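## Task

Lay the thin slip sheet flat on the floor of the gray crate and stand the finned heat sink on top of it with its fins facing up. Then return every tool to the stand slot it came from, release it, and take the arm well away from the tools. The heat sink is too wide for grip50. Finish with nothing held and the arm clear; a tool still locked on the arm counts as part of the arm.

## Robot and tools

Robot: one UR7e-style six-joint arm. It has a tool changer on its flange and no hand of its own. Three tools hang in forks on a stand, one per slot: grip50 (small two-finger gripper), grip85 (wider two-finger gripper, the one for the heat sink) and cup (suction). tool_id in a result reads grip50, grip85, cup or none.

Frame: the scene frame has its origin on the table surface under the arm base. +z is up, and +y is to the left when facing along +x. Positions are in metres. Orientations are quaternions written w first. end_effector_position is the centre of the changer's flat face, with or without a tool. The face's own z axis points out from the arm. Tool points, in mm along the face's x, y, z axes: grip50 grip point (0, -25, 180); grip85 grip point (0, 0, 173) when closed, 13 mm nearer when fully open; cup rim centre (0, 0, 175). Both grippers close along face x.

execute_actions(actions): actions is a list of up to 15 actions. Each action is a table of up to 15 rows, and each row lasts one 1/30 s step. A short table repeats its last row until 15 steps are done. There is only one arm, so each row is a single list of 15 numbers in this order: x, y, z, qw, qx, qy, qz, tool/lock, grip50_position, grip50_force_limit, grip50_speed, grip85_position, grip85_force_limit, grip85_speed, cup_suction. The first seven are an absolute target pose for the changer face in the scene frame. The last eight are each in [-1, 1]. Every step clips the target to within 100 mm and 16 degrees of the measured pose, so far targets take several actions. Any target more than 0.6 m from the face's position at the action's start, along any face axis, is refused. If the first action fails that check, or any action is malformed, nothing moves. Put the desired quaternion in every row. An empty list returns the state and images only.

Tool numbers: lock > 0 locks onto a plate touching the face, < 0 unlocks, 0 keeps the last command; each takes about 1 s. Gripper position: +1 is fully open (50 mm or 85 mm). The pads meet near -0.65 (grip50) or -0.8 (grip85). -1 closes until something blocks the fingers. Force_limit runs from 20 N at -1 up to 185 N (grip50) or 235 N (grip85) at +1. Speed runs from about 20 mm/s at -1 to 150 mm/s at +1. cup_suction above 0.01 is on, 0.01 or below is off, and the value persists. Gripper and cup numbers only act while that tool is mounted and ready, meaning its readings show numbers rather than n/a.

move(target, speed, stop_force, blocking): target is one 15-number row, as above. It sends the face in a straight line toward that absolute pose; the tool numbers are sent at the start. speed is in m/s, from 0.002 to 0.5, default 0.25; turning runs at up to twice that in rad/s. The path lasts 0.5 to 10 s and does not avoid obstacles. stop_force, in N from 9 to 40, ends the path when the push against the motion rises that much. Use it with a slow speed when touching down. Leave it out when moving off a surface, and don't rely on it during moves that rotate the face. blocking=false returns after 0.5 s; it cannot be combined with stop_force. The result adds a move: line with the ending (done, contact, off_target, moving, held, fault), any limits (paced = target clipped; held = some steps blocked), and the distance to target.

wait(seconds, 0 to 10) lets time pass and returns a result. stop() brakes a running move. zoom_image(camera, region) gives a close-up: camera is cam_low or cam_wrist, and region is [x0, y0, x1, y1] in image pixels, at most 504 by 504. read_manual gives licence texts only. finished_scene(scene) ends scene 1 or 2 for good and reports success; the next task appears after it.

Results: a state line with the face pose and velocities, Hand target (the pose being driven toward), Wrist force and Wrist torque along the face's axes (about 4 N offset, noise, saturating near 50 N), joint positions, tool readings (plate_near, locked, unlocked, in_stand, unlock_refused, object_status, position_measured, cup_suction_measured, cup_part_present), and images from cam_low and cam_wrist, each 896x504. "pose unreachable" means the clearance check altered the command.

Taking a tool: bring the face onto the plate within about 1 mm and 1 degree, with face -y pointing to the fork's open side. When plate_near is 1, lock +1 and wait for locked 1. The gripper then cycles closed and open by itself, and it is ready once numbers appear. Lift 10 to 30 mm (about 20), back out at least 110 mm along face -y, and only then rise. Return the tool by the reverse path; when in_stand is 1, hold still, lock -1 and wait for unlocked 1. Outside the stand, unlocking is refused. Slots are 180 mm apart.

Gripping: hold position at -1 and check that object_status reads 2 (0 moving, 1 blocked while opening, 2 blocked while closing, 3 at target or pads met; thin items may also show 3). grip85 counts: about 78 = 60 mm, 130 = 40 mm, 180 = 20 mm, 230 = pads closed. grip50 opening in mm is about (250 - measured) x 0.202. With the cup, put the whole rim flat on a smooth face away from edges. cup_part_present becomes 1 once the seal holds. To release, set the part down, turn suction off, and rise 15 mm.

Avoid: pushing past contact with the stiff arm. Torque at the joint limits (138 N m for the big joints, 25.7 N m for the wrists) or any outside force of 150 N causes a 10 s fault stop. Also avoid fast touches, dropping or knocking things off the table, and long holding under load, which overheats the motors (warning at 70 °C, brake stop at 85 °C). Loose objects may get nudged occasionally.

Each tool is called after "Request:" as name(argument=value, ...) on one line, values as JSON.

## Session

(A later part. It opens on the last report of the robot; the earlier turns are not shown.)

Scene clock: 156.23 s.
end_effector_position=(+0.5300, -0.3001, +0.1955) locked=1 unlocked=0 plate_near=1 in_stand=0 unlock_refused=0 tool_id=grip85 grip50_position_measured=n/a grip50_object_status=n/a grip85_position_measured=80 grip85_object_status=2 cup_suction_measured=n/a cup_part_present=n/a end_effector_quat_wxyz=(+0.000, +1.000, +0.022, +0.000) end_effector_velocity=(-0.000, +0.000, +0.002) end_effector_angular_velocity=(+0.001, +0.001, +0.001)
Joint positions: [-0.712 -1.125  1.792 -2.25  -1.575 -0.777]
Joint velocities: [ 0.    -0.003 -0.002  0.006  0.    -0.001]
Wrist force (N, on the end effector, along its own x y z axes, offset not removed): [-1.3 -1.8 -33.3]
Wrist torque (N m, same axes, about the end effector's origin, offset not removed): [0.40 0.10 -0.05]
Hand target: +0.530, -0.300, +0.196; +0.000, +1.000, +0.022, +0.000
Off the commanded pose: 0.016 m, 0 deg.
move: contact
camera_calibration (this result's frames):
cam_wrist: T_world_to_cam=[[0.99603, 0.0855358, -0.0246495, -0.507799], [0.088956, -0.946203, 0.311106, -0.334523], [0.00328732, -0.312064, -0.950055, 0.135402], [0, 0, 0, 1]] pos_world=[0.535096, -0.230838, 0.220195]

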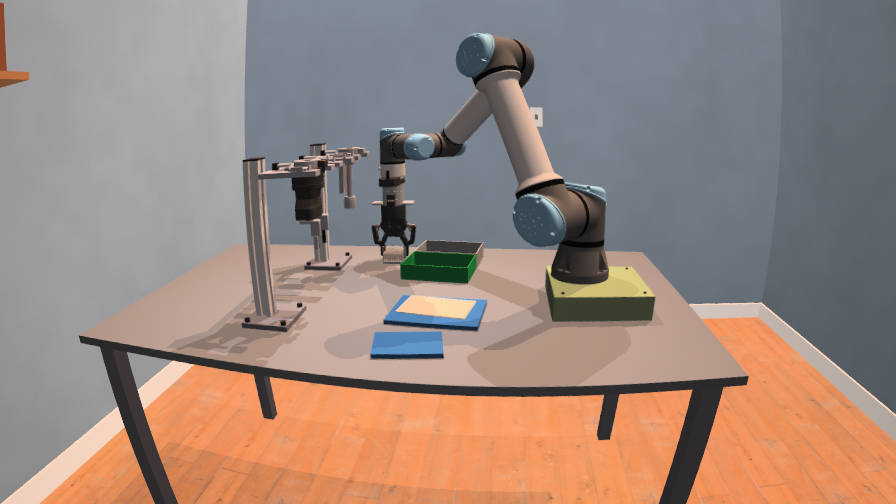

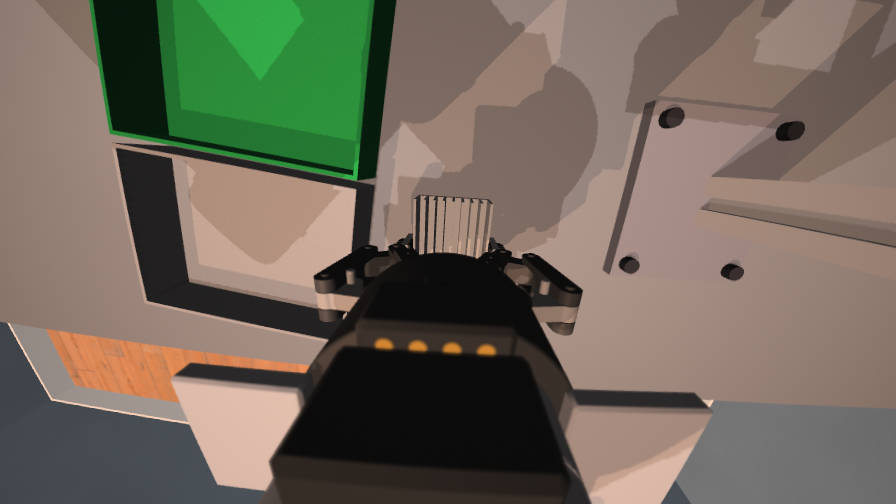

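Release, and return the gripper (routing away from the stand).

Request:
move(target=[0.53,-0.300,0.197,0,0.9998,0.0218,0,0,1,0,0,0.7,0,0,0])

Request:
move(target=[0.53,-0.300,0.27,0,0.9998,0.0218,0,0,1,0,0,0.7,0,0,0], speed=0.15)

Request:
move(target=[0.44,-0.25,0.33,0,0.9998,0.0218,0,0,1,0,0,1,0,0,0])

Request:
move(target=[0.47,-0.0165,0.381,0,0.6972,0.7169,0,0,1,0,0,1,0,0,0], speed=0.35)

Request:
move(target=[0.6302,-0.012,0.381,0,0.6972,0.7169,0,0,1,0,0,1,0,0,0], speed=0.1)

Request:
move(target=[0.6302,-0.012,0.3618,0,0.6972,0.7169,0,0,1,0,0,1,0,0,0], speed=0.02)

Request:
execute_actions(actions=[[[0.6302,-0.012,0.3618,0,0.6972,0.7169,0,-1,1,0,0,1,0,0,0]],[[0.6302,-0.012,0.3618,0,0.6972,0.7169,0,-1,1,0,0,1,0,0,0]],[[0.6302,-0.012,0.3618,0,0.6972,0.7169,0,-1,1,0,0,1,0,0,0]]])

Scene clock: 167.10 s.
end_effector_position=(+0.5300, -0.3000, +0.1970) locked=1 unlocked=0 plate_near=1 in_stand=0 unlock_refused=0 tool_id=grip85 grip50_position_measured=n/a grip50_object_status=n/a grip85_position_measured=41 grip85_object_status=3 cup_suction_measured=n/a cup_part_present=n/a end_effector_quat_wxyz=(+0.000, +1.000, +0.022, +0.000) end_effector_velocity=(-0.000, -0.000, -0.001) end_effector_angular_velocity=(+0.001, +0.002, +0.001)
Joint positions: [-0.712 -1.128  1.791 -2.247 -1.575 -0.777]
Joint velocities: [-0.     0.002 -0.     0.001 -0.001 -0.001]
Wrist force (N, on the end effector, along its own x y z axes, offset not removed): [-3.1 -2.1 -2.1]
Wrist torque (N m, same axes, about the end effector's origin, offset not removed): [-0.22 0.15 0.03]
Hand target: +0.530, -0.300, +0.197; +0.000, +1.000, +0.022, +0.000
Off the commanded pose: 0.000 m, 0 deg.
move: done
camera_calibration (this result's frames):
cam_wrist: T_world_to_cam=[[0.996022, 0.0855808, -0.0248262, -0.507679], [0.0890544, -0.946253, 0.310924, -0.334944], [0.00311733, -0.311898, -0.95011, 0.136927], [0, 0, 0, 1]] pos_world=[0.535061, -0.230787, 0.221634]

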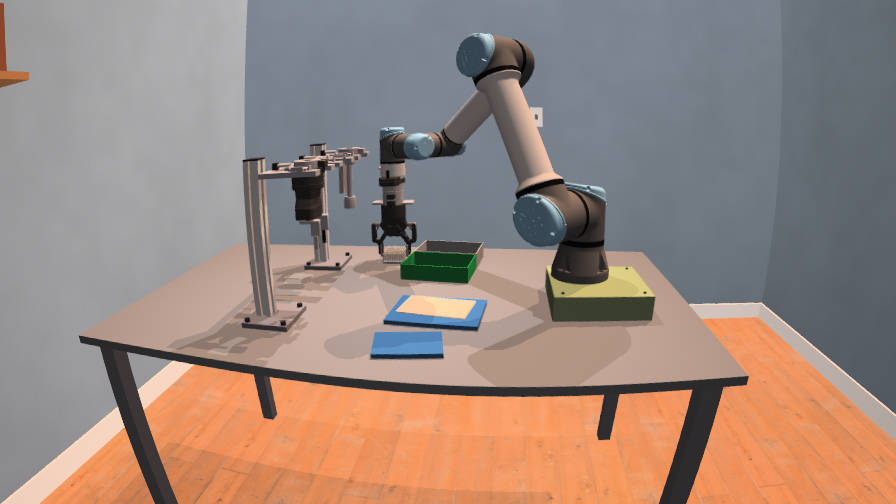

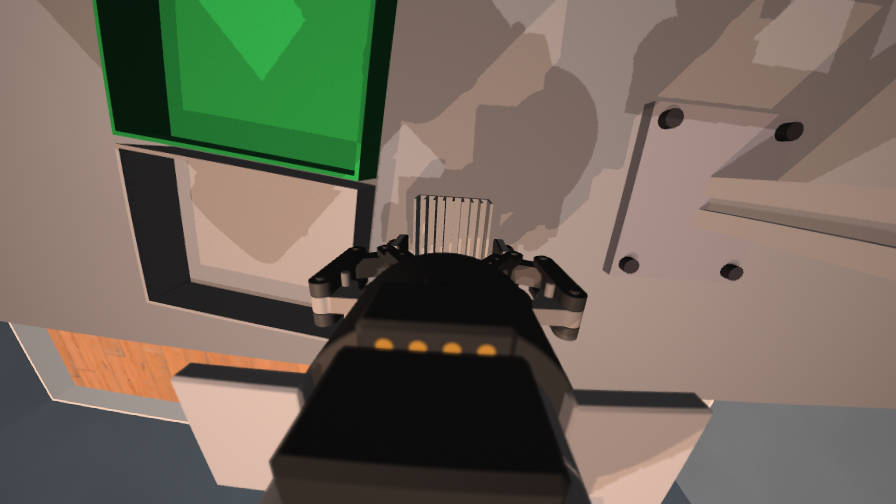

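Scene clock: 168.07 s.
end_effector_position=(+0.5300, -0.2999, +0.2698) locked=1 unlocked=0 plate_near=1 in_stand=0 unlock_refused=0 tool_id=grip85 grip50_position_measured=n/a grip50_object_status=n/a grip85_position_measured=41 grip85_object_status=3 cup_suction_measured=n/a cup_part_present=n/a end_effector_quat_wxyz=(+0.000, +1.000, +0.022, +0.000) end_effector_velocity=(+0.000, +0.000, +0.001) end_effector_angular_velocity=(+0.002, +0.001, -0.000)
Joint positions: [-0.711 -1.225  1.715 -2.073 -1.575 -0.777]
Joint velocities: [ 0.001 -0.001 -0.003  0.006  0.     0.001]
Wrist force (N, on the end effector, along its own x y z axes, offset not removed): [-1.5 4.4 -1.4]
Wrist torque (N m, same axes, about the end effector's origin, offset not removed): [0.28 0.08 -0.17]
Hand target: +0.530, -0.300, +0.270; +0.000, +1.000, +0.022, +0.000
Off the commanded pose: 0.000 m, 0 deg.
move: done
camera_calibration (this result's frames):
cam_wrist: T_world_to_cam=[[0.996025, 0.0855546, -0.0248003, -0.505859], [0.0890215, -0.946251, 0.310941, -0.357508], [0.00313522, -0.311913, -0.950105, 0.206107], [0, 0, 0, 1]] pos_world=[0.535028, -0.230726, 0.294442]

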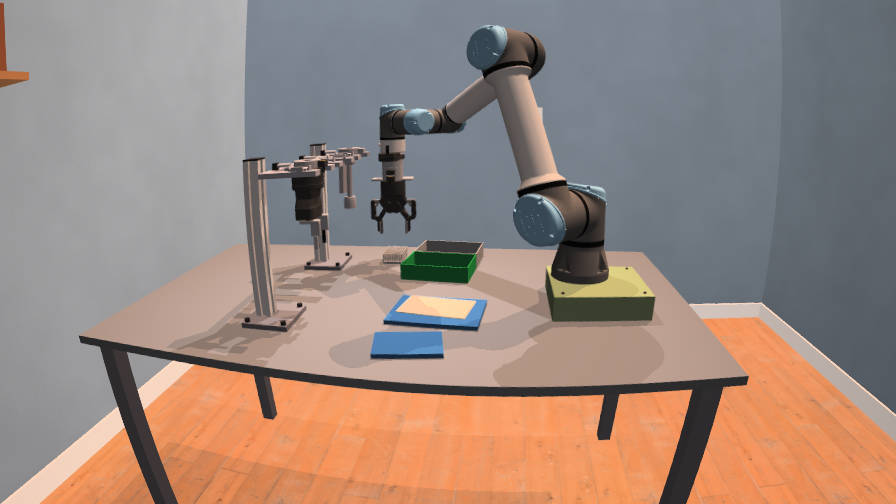

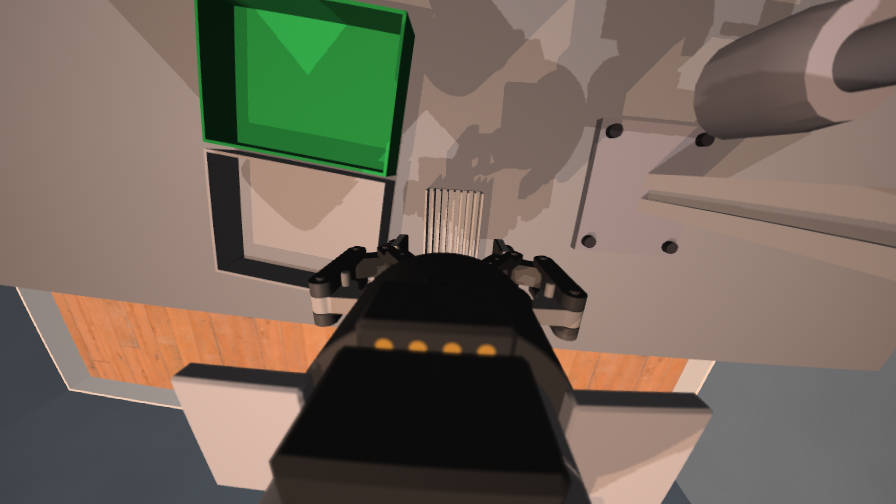

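Scene clock: 169.13 s.
end_effector_position=(+0.4401, -0.2500, +0.3297) locked=1 unlocked=0 plate_near=1 in_stand=0 unlock_refused=0 tool_id=grip85 grip50_position_measured=n/a grip50_object_status=n/a grip85_position_measured=3 grip85_object_status=3 cup_suction_measured=n/a cup_part_present=n/a end_effector_quat_wxyz=(+0.000, +1.000, +0.022, -0.000) end_effector_velocity=(-0.001, +0.001, +0.001) end_effector_angular_velocity=(+0.001, -0.000, -0.000)
Joint positions: [-0.758 -1.52   1.914 -1.977 -1.575 -0.823]
Joint velocities: [-0.    -0.005  0.002  0.003  0.001 -0.   ]
Wrist force (N, on the end effector, along its own x y z axes, offset not removed): [-2.9 -2.0 -5.9]
Wrist torque (N m, same axes, about the end effector's origin, offset not removed): [-0.04 0.05 0.21]
Hand target: +0.440, -0.250, +0.330; +0.000, +1.000, +0.022, -0.000
Off the commanded pose: 0.000 m, 0 deg.
move: done
camera_calibration (this result's frames):
cam_wrist: T_world_to_cam=[[0.996024, 0.0855359, -0.0248857, -0.419145], [0.08903, -0.946223, 0.311023, -0.320915], [0.00305623, -0.312002, -0.950077, 0.27894], [0, 0, 0, 1]] pos_world=[0.445197, -0.180775, 0.354395]

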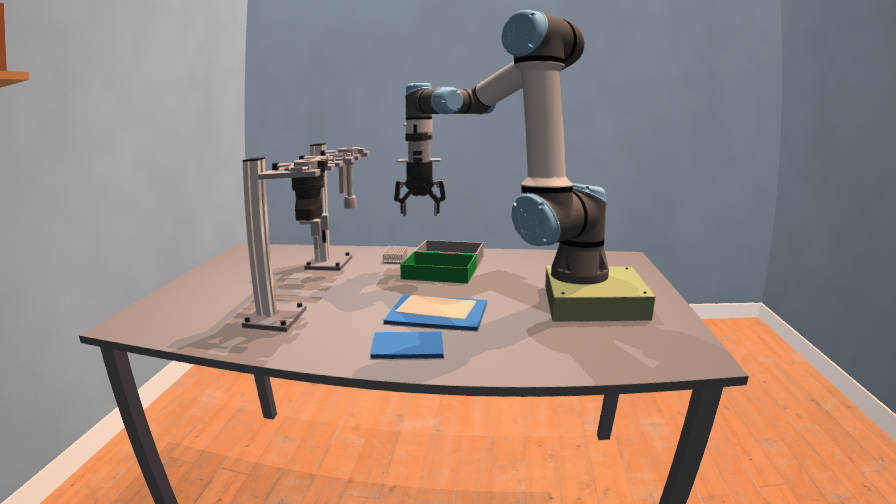

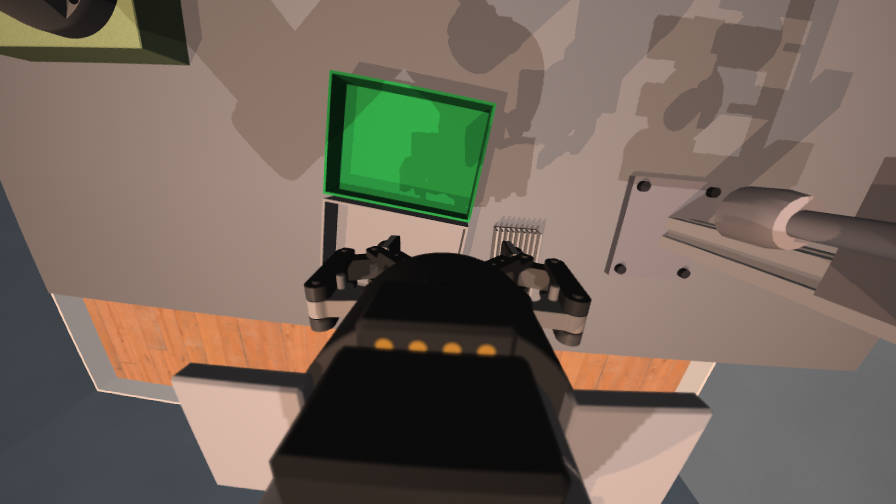

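Scene clock: 171.87 s.
end_effector_position=(+0.4699, -0.0167, +0.3809) locked=1 unlocked=0 plate_near=1 in_stand=0 unlock_refused=0 tool_id=grip85 grip50_position_measured=n/a grip50_object_status=n/a grip85_position_measured=3 grip85_object_status=3 cup_suction_measured=n/a cup_part_present=n/a end_effector_quat_wxyz=(-0.000, +0.698, +0.717, +0.000) end_effector_velocity=(+0.000, +0.001, +0.000) end_effector_angular_velocity=(+0.000, +0.001, +0.010)
Joint positions: [-0.292 -1.644  1.904 -1.84  -1.579 -1.911]
Joint velocities: [ 0.002  0.001 -0.001  0.001 -0.    -0.008]
Wrist force (N, on the end effector, along its own x y z axes, offset not removed): [-1.5 2.1 -2.5]
Wrist torque (N m, same axes, about the end effector's origin, offset not removed): [0.17 0.05 -0.04]
Hand target: +0.470, -0.016, +0.381; -0.000, +0.697, +0.717, +0.000
Off the commanded pose: 0.000 m, 0 deg.
move: done
camera_calibration (this result's frames):
cam_wrist: T_world_to_cam=[[-0.0689233, 0.997337, -0.0238507, 0.0477346], [0.947645, 0.0729239, 0.310888, -0.50515], [0.3118, -0.00117451, -0.950147, 0.260386], [0, 0, 0, 1]] pos_world=[0.400805, -0.0104641, 0.405589]

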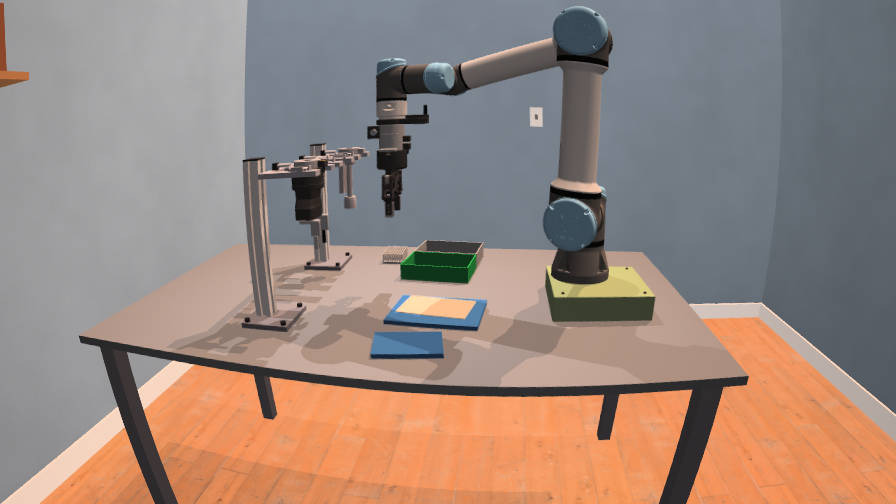

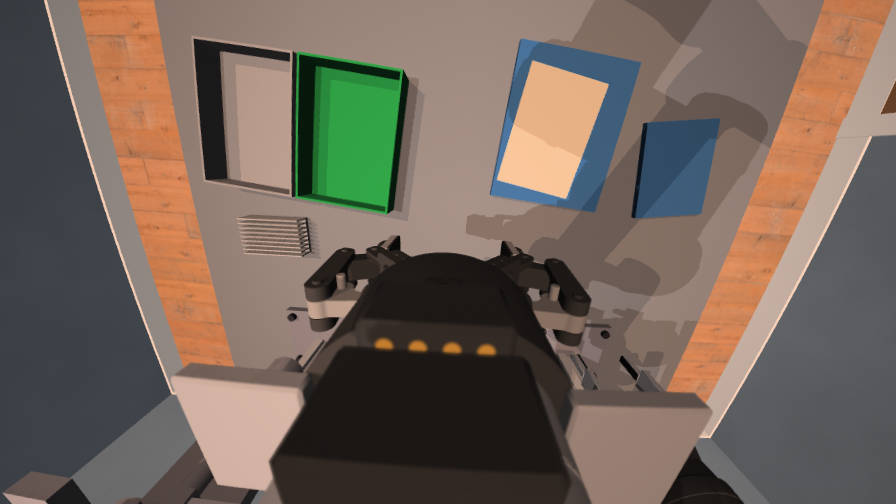

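Scene clock: 173.93 s.
end_effector_position=(+0.6300, -0.0121, +0.3812) locked=1 unlocked=0 plate_near=1 in_stand=0 unlock_refused=0 tool_id=grip85 grip50_position_measured=n/a grip50_object_status=n/a grip85_position_measured=3 grip85_object_status=3 cup_suction_measured=n/a cup_part_present=n/a end_effector_quat_wxyz=(-0.000, +0.697, +0.717, +0.000) end_effector_velocity=(+0.002, +0.000, -0.001) end_effector_angular_velocity=(+0.001, +0.001, +0.003)
Joint positions: [-0.203 -1.262  1.469 -1.786 -1.58  -1.823]
Joint velocities: [ 0.001  0.006 -0.006  0.002  0.    -0.002]
Wrist force (N, on the end effector, along its own x y z axes, offset not removed): [1.4 1.1 -3.8]
Wrist torque (N m, same axes, about the end effector's origin, offset not removed): [0.06 -0.17 0.05]
Hand target: +0.630, -0.012, +0.381; -0.000, +0.697, +0.717, +0.000
Off the commanded pose: 0.000 m, 0 deg.
move: done
camera_calibration (this result's frames):
cam_wrist: T_world_to_cam=[[-0.0698558, 0.997253, -0.0246159, 0.055096], [0.947553, 0.0740486, 0.310903, -0.657231], [0.311871, -0.00160654, -0.950123, 0.210681], [0, 0, 0, 1]] pos_world=[0.560904, -0.00593919, 0.405864]

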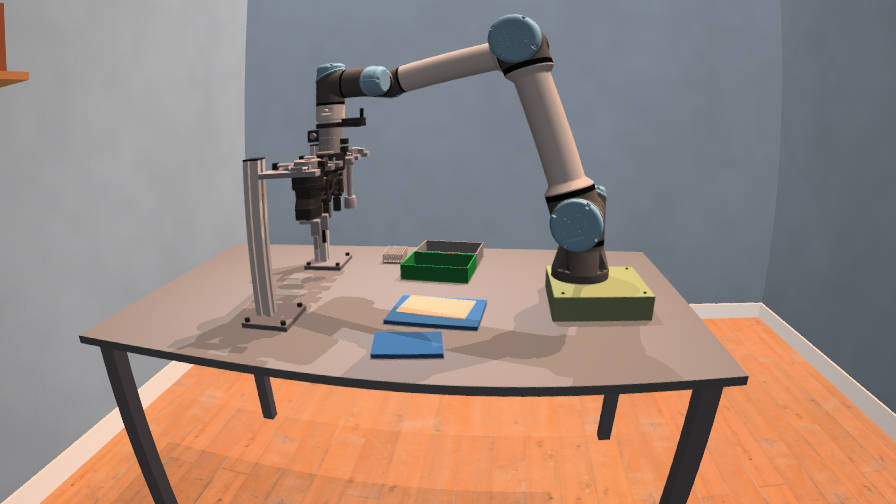

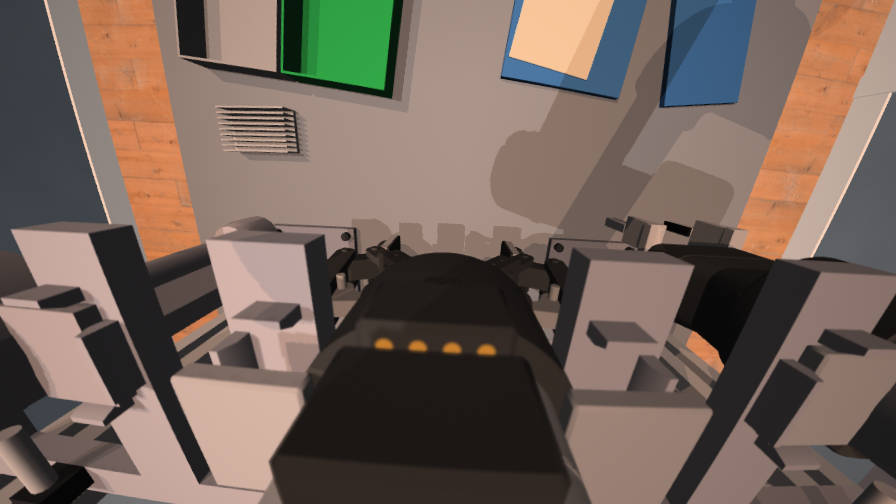

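Scene clock: 175.20 s.
end_effector_position=(+0.6302, -0.0120, +0.3619) locked=1 unlocked=0 plate_near=1 in_stand=1 unlock_refused=0 tool_id=grip85 grip50_position_measured=n/a grip50_object_status=n/a grip85_position_measured=3 grip85_object_status=3 cup_suction_measured=n/a cup_part_present=n/a end_effector_quat_wxyz=(-0.000, +0.697, +0.717, -0.000) end_effector_velocity=(+0.000, +0.001, -0.003) end_effector_angular_velocity=(+0.001, +0.002, +0.001)
Joint positions: [-0.203 -1.251  1.504 -1.833 -1.58  -1.823]
Joint velocities: [ 0.001  0.003  0.003 -0.004  0.    -0.001]
Wrist force (N, on the end effector, along its own x y z axes, offset not removed): [-1.3 0.6 -4.7]
Wrist torque (N m, same axes, about the end effector's origin, offset not removed): [-0.01 0.22 0.02]
Hand target: +0.630, -0.012, +0.362; -0.000, +0.697, +0.717, -0.000
Off the commanded pose: 0.000 m, 0 deg.
move: done
camera_calibration (this result's frames):
cam_wrist: T_world_to_cam=[[-0.0698533, 0.997248, -0.0248242, 0.0546241], [0.947543, 0.0741112, 0.310917, -0.651422], [0.311901, -0.00180342, -0.950113, 0.192299], [0, 0, 0, 1]] pos_world=[0.561087, -0.00584936, 0.3866]

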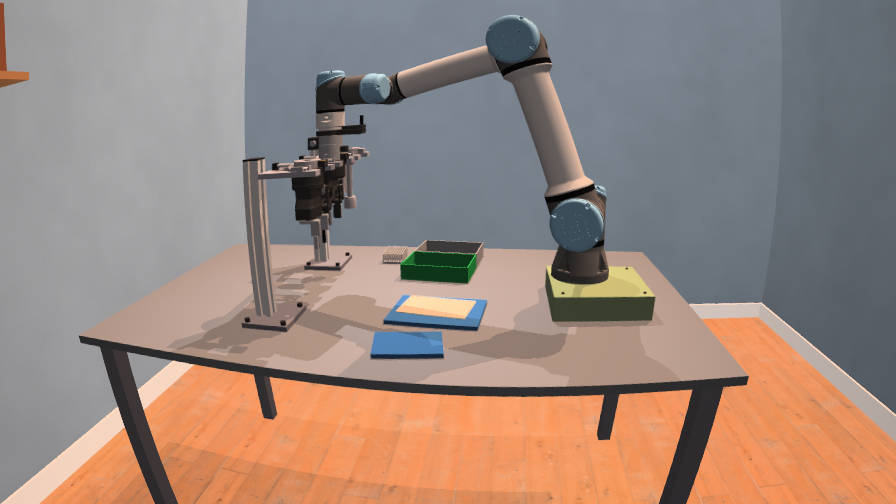

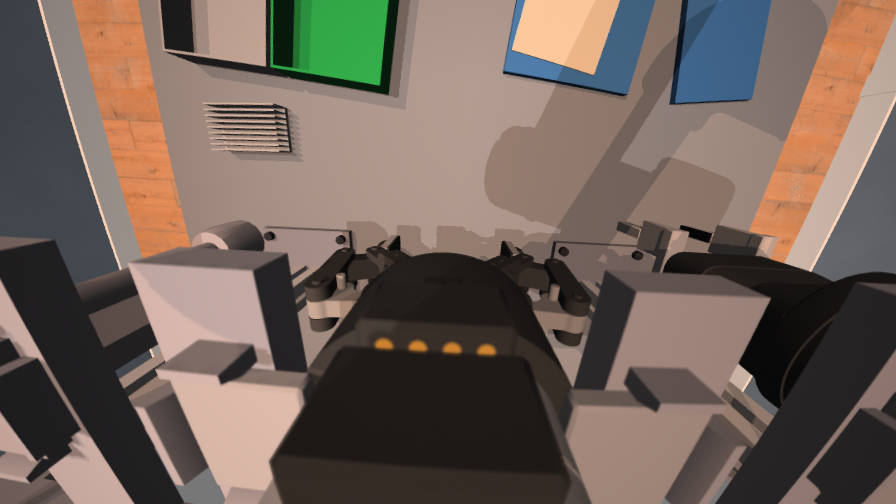

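Scene clock: 176.70 s.
end_effector_position=(+0.6302, -0.0120, +0.3618) locked=0 unlocked=1 plate_near=1 in_stand=1 unlock_refused=0 tool_id=none grip50_position_measured=n/a grip50_object_status=n/a grip85_position_measured=n/a grip85_object_status=n/a cup_suction_measured=n/a cup_part_present=n/a end_effector_quat_wxyz=(+0.000, +0.697, +0.717, +0.000) end_effector_velocity=(-0.000, -0.000, -0.000) end_effector_angular_velocity=(+0.000, +0.001, -0.000)
Joint positions: [-0.203 -1.251  1.505 -1.833 -1.581 -1.823]
Joint velocities: [-0.001  0.     0.     0.001  0.    -0.   ]
Wrist force (N, on the end effector, along its own x y z axes, offset not removed): [-1.0 3.2 -1.5]
Wrist torque (N m, same axes, about the end effector's origin, offset not removed): [0.15 0.00 -0.12]
Hand target: +0.630, -0.012, +0.362; +0.000, +0.697, +0.717, +0.000
Off the commanded pose: 0.000 m, 0 deg.
camera_calibration (this result's frames):
cam_wrist: T_world_to_cam=[[-0.0698502, 0.997248, -0.0248504, 0.0546307], [0.947526, 0.0741166, 0.310967, -0.651383], [0.311953, -0.00182528, -0.950096, 0.192133], [0, 0, 0, 1]] pos_world=[0.561082, -0.00585144, 0.386461]

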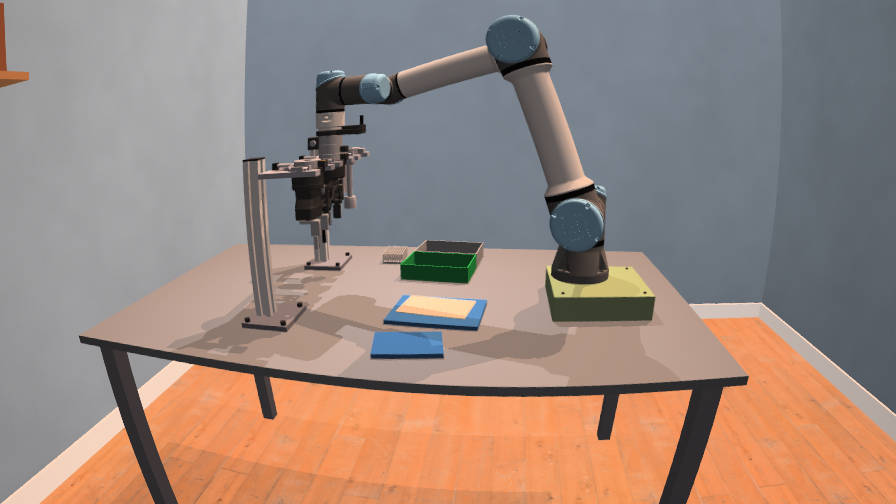

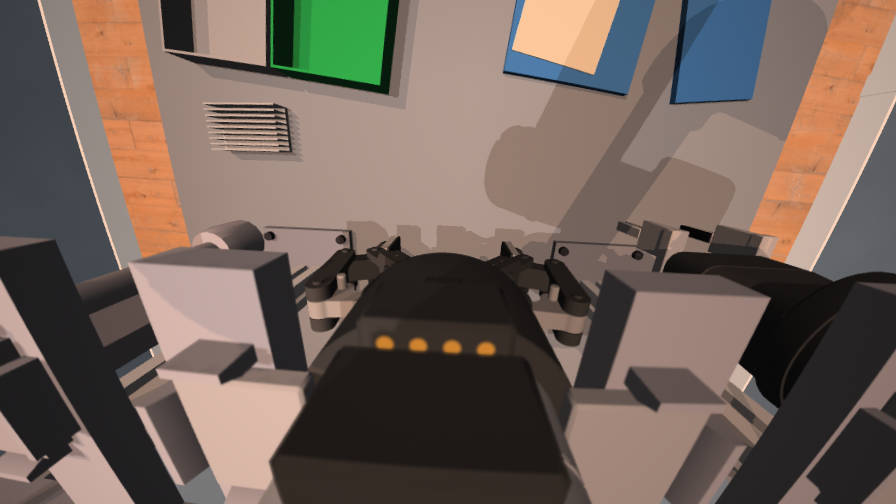

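Cup slot: (0.6353, -0.1919).

Request:
move(target=[0.6302,-0.012,0.39,0,0.6972,0.7169,0,0,1,0,0,1,0,0,0], speed=0.05)

Request:
move(target=[0.6353,-0.1919,0.385,0,0.6972,0.7169,0,0,1,0,0,1,0,0,0], speed=0.2)

Request:
move(target=[0.6353,-0.1919,0.34,0,0.6972,0.7169,0,0,1,0,0,1,0,0,0], speed=0.008, stop_force=10)

Scene clock: 180.57 s.
end_effector_position=(+0.6302, -0.0120, +0.3898) locked=0 unlocked=1 plate_near=0 in_stand=0 unlock_refused=0 tool_id=none grip50_position_measured=n/a grip50_object_status=n/a grip85_position_measured=n/a grip85_object_status=n/a cup_suction_measured=n/a cup_part_present=n/a end_effector_quat_wxyz=(+0.000, +0.697, +0.717, +0.000) end_effector_velocity=(+0.000, -0.000, +0.002) end_effector_angular_velocity=(-0.001, -0.000, +0.001)
Joint positions: [-0.202 -1.266  1.451 -1.765 -1.581 -1.823]
Joint velocities: [-0.    -0.001 -0.004  0.004 -0.    -0.001]
Wrist force (N, on the end effector, along its own x y z axes, offset not removed): [-2.6 1.6 -4.3]
Wrist torque (N m, same axes, about the end effector's origin, offset not removed): [0.11 -0.10 -0.01]
Hand target: +0.630, -0.012, +0.390; +0.000, +0.697, +0.717, +0.000
Off the commanded pose: 0.000 m, 0 deg.
move: done
camera_calibration (this result's frames):
cam_wrist: T_world_to_cam=[[-0.0698524, 0.997248, -0.024836, 0.0553116], [0.947537, 0.074114, 0.310934, -0.660065], [0.311919, -0.00181358, -0.950107, 0.218804], [0, 0, 0, 1]] pos_world=[0.561051, -0.00584249, 0.414498]

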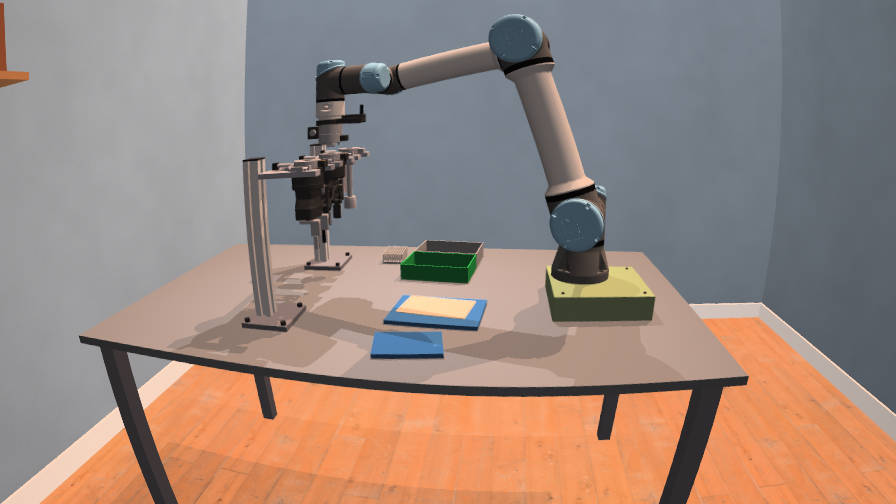

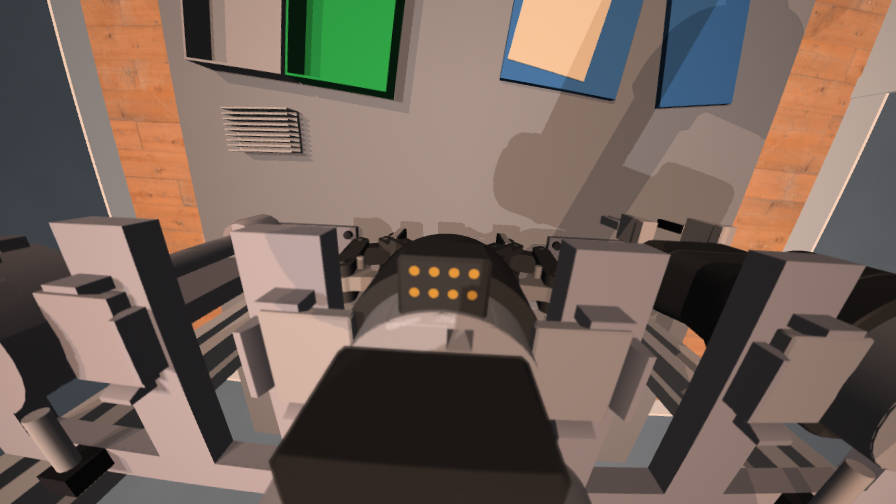

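Scene clock: 182.00 s.
end_effector_position=(+0.6353, -0.1917, +0.3850) locked=0 unlocked=1 plate_near=0 in_stand=0 unlock_refused=0 tool_id=none grip50_position_measured=n/a grip50_object_status=n/a grip85_position_measured=n/a grip85_object_status=n/a cup_suction_measured=n/a cup_part_present=n/a end_effector_quat_wxyz=(+0.000, +0.697, +0.717, -0.000) end_effector_velocity=(+0.000, -0.001, +0.000) end_effector_angular_velocity=(+0.002, -0.001, +0.001)
Joint positions: [-0.468 -1.188  1.352 -1.747 -1.578 -2.089]
Joint velocities: [-0.002  0.001 -0.003  0.002  0.002 -0.003]
Wrist force (N, on the end effector, along its own x y z axes, offset not removed): [-3.0 -4.8 -3.4]
Wrist torque (N m, same axes, about the end effector's origin, offset not removed): [-0.43 0.24 -0.13]
Hand target: +0.635, -0.192, +0.385; +0.000, +0.697, +0.717, -0.000
Off the commanded pose: 0.000 m, 0 deg.
move: done
camera_calibration (this result's frames):
cam_wrist: T_world_to_cam=[[-0.0698489, 0.997232, -0.0254978, 0.235033], [0.947482, 0.0743175, 0.311055, -0.650054], [0.312089, -0.00243187, -0.95005, 0.212088], [0, 0, 0, 1]] pos_world=[0.56614, -0.185556, 0.409689]

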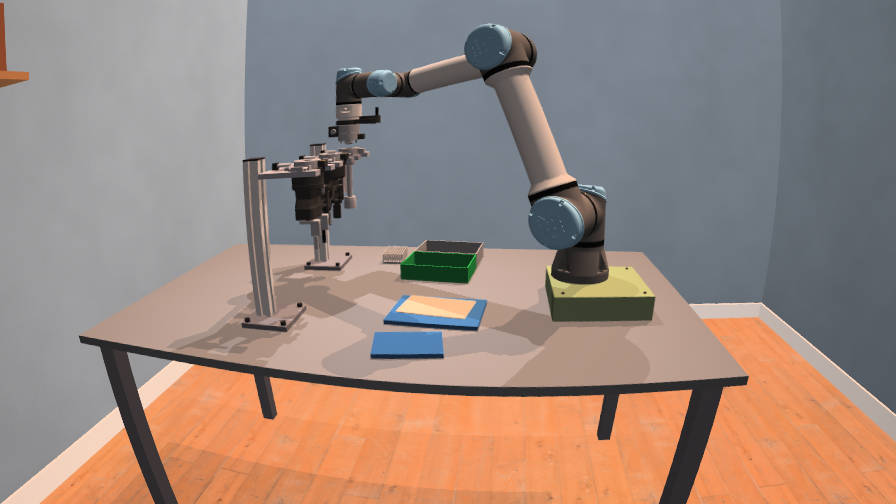

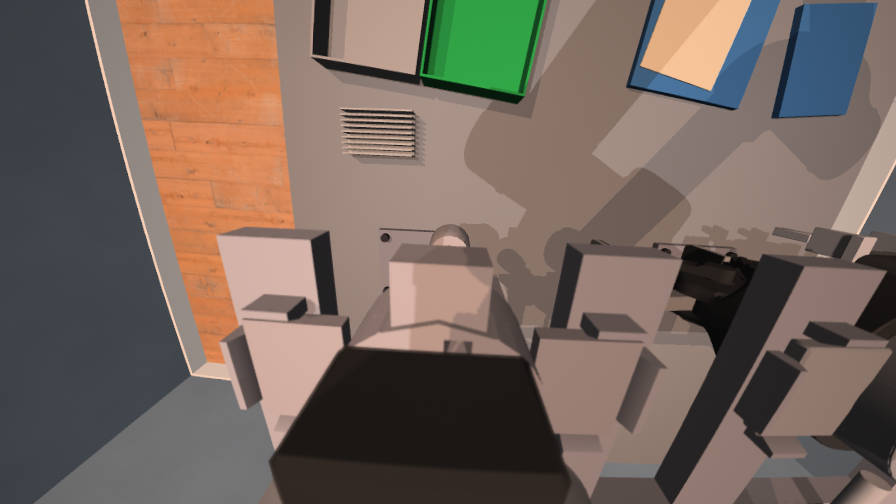

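Scene clock: 185.33 s.
end_effector_position=(+0.6353, -0.1918, +0.3614) locked=0 unlocked=1 plate_near=1 in_stand=1 unlock_refused=0 tool_id=none grip50_position_measured=n/a grip50_object_status=n/a grip85_position_measured=n/a grip85_object_status=n/a cup_suction_measured=n/a cup_part_present=n/a end_effector_quat_wxyz=(+0.000, +0.697, +0.717, -0.000) end_effector_velocity=(-0.000, +0.001, +0.002) end_effector_angular_velocity=(+0.002, +0.003, +0.001)
Joint positions: [-0.468 -1.176  1.397 -1.803 -1.578 -2.089]
Joint velocities: [ 0.001 -0.001 -0.004  0.008  0.001 -0.001]
Wrist force (N, on the end effector, along its own x y z axes, offset not removed): [-3.3 2.0 -21.1]
Wrist torque (N m, same axes, about the end effector's origin, offset not removed): [-0.44 -0.01 0.03]
Hand target: +0.635, -0.192, +0.362; +0.000, +0.697, +0.717, -0.000
Off the commanded pose: 0.021 m, 0 deg.
move: contact
camera_calibration (this result's frames):
cam_wrist: T_world_to_cam=[[-0.0698514, 0.997241, -0.0251167, 0.234408], [0.947485, 0.074201, 0.311072, -0.64277], [0.312078, -0.00206888, -0.950054, 0.189662], [0, 0, 0, 1]] pos_world=[0.5662, -0.185675, 0.386024]

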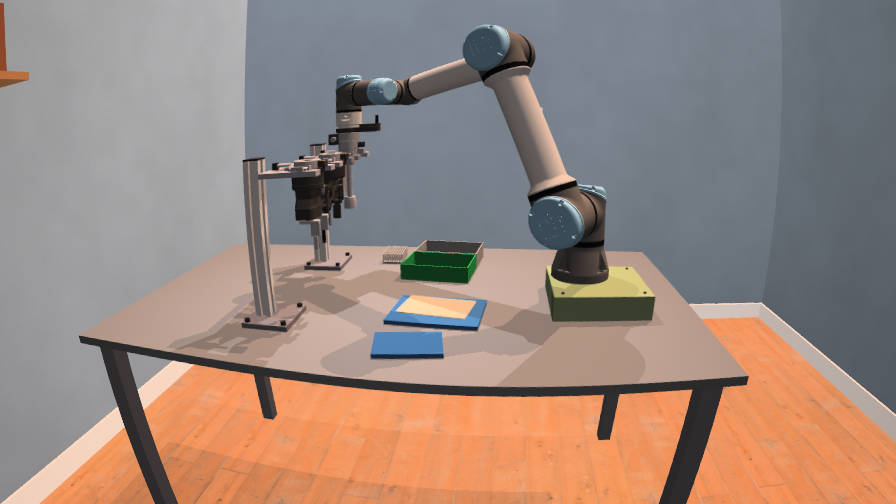

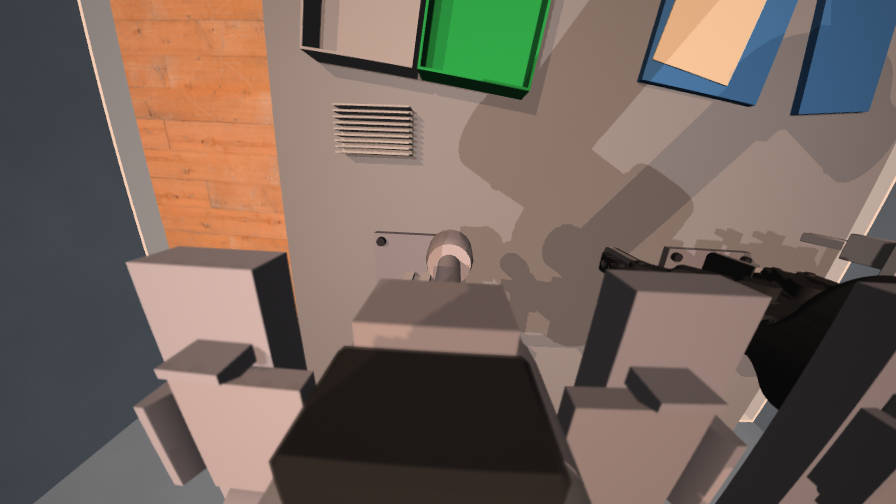

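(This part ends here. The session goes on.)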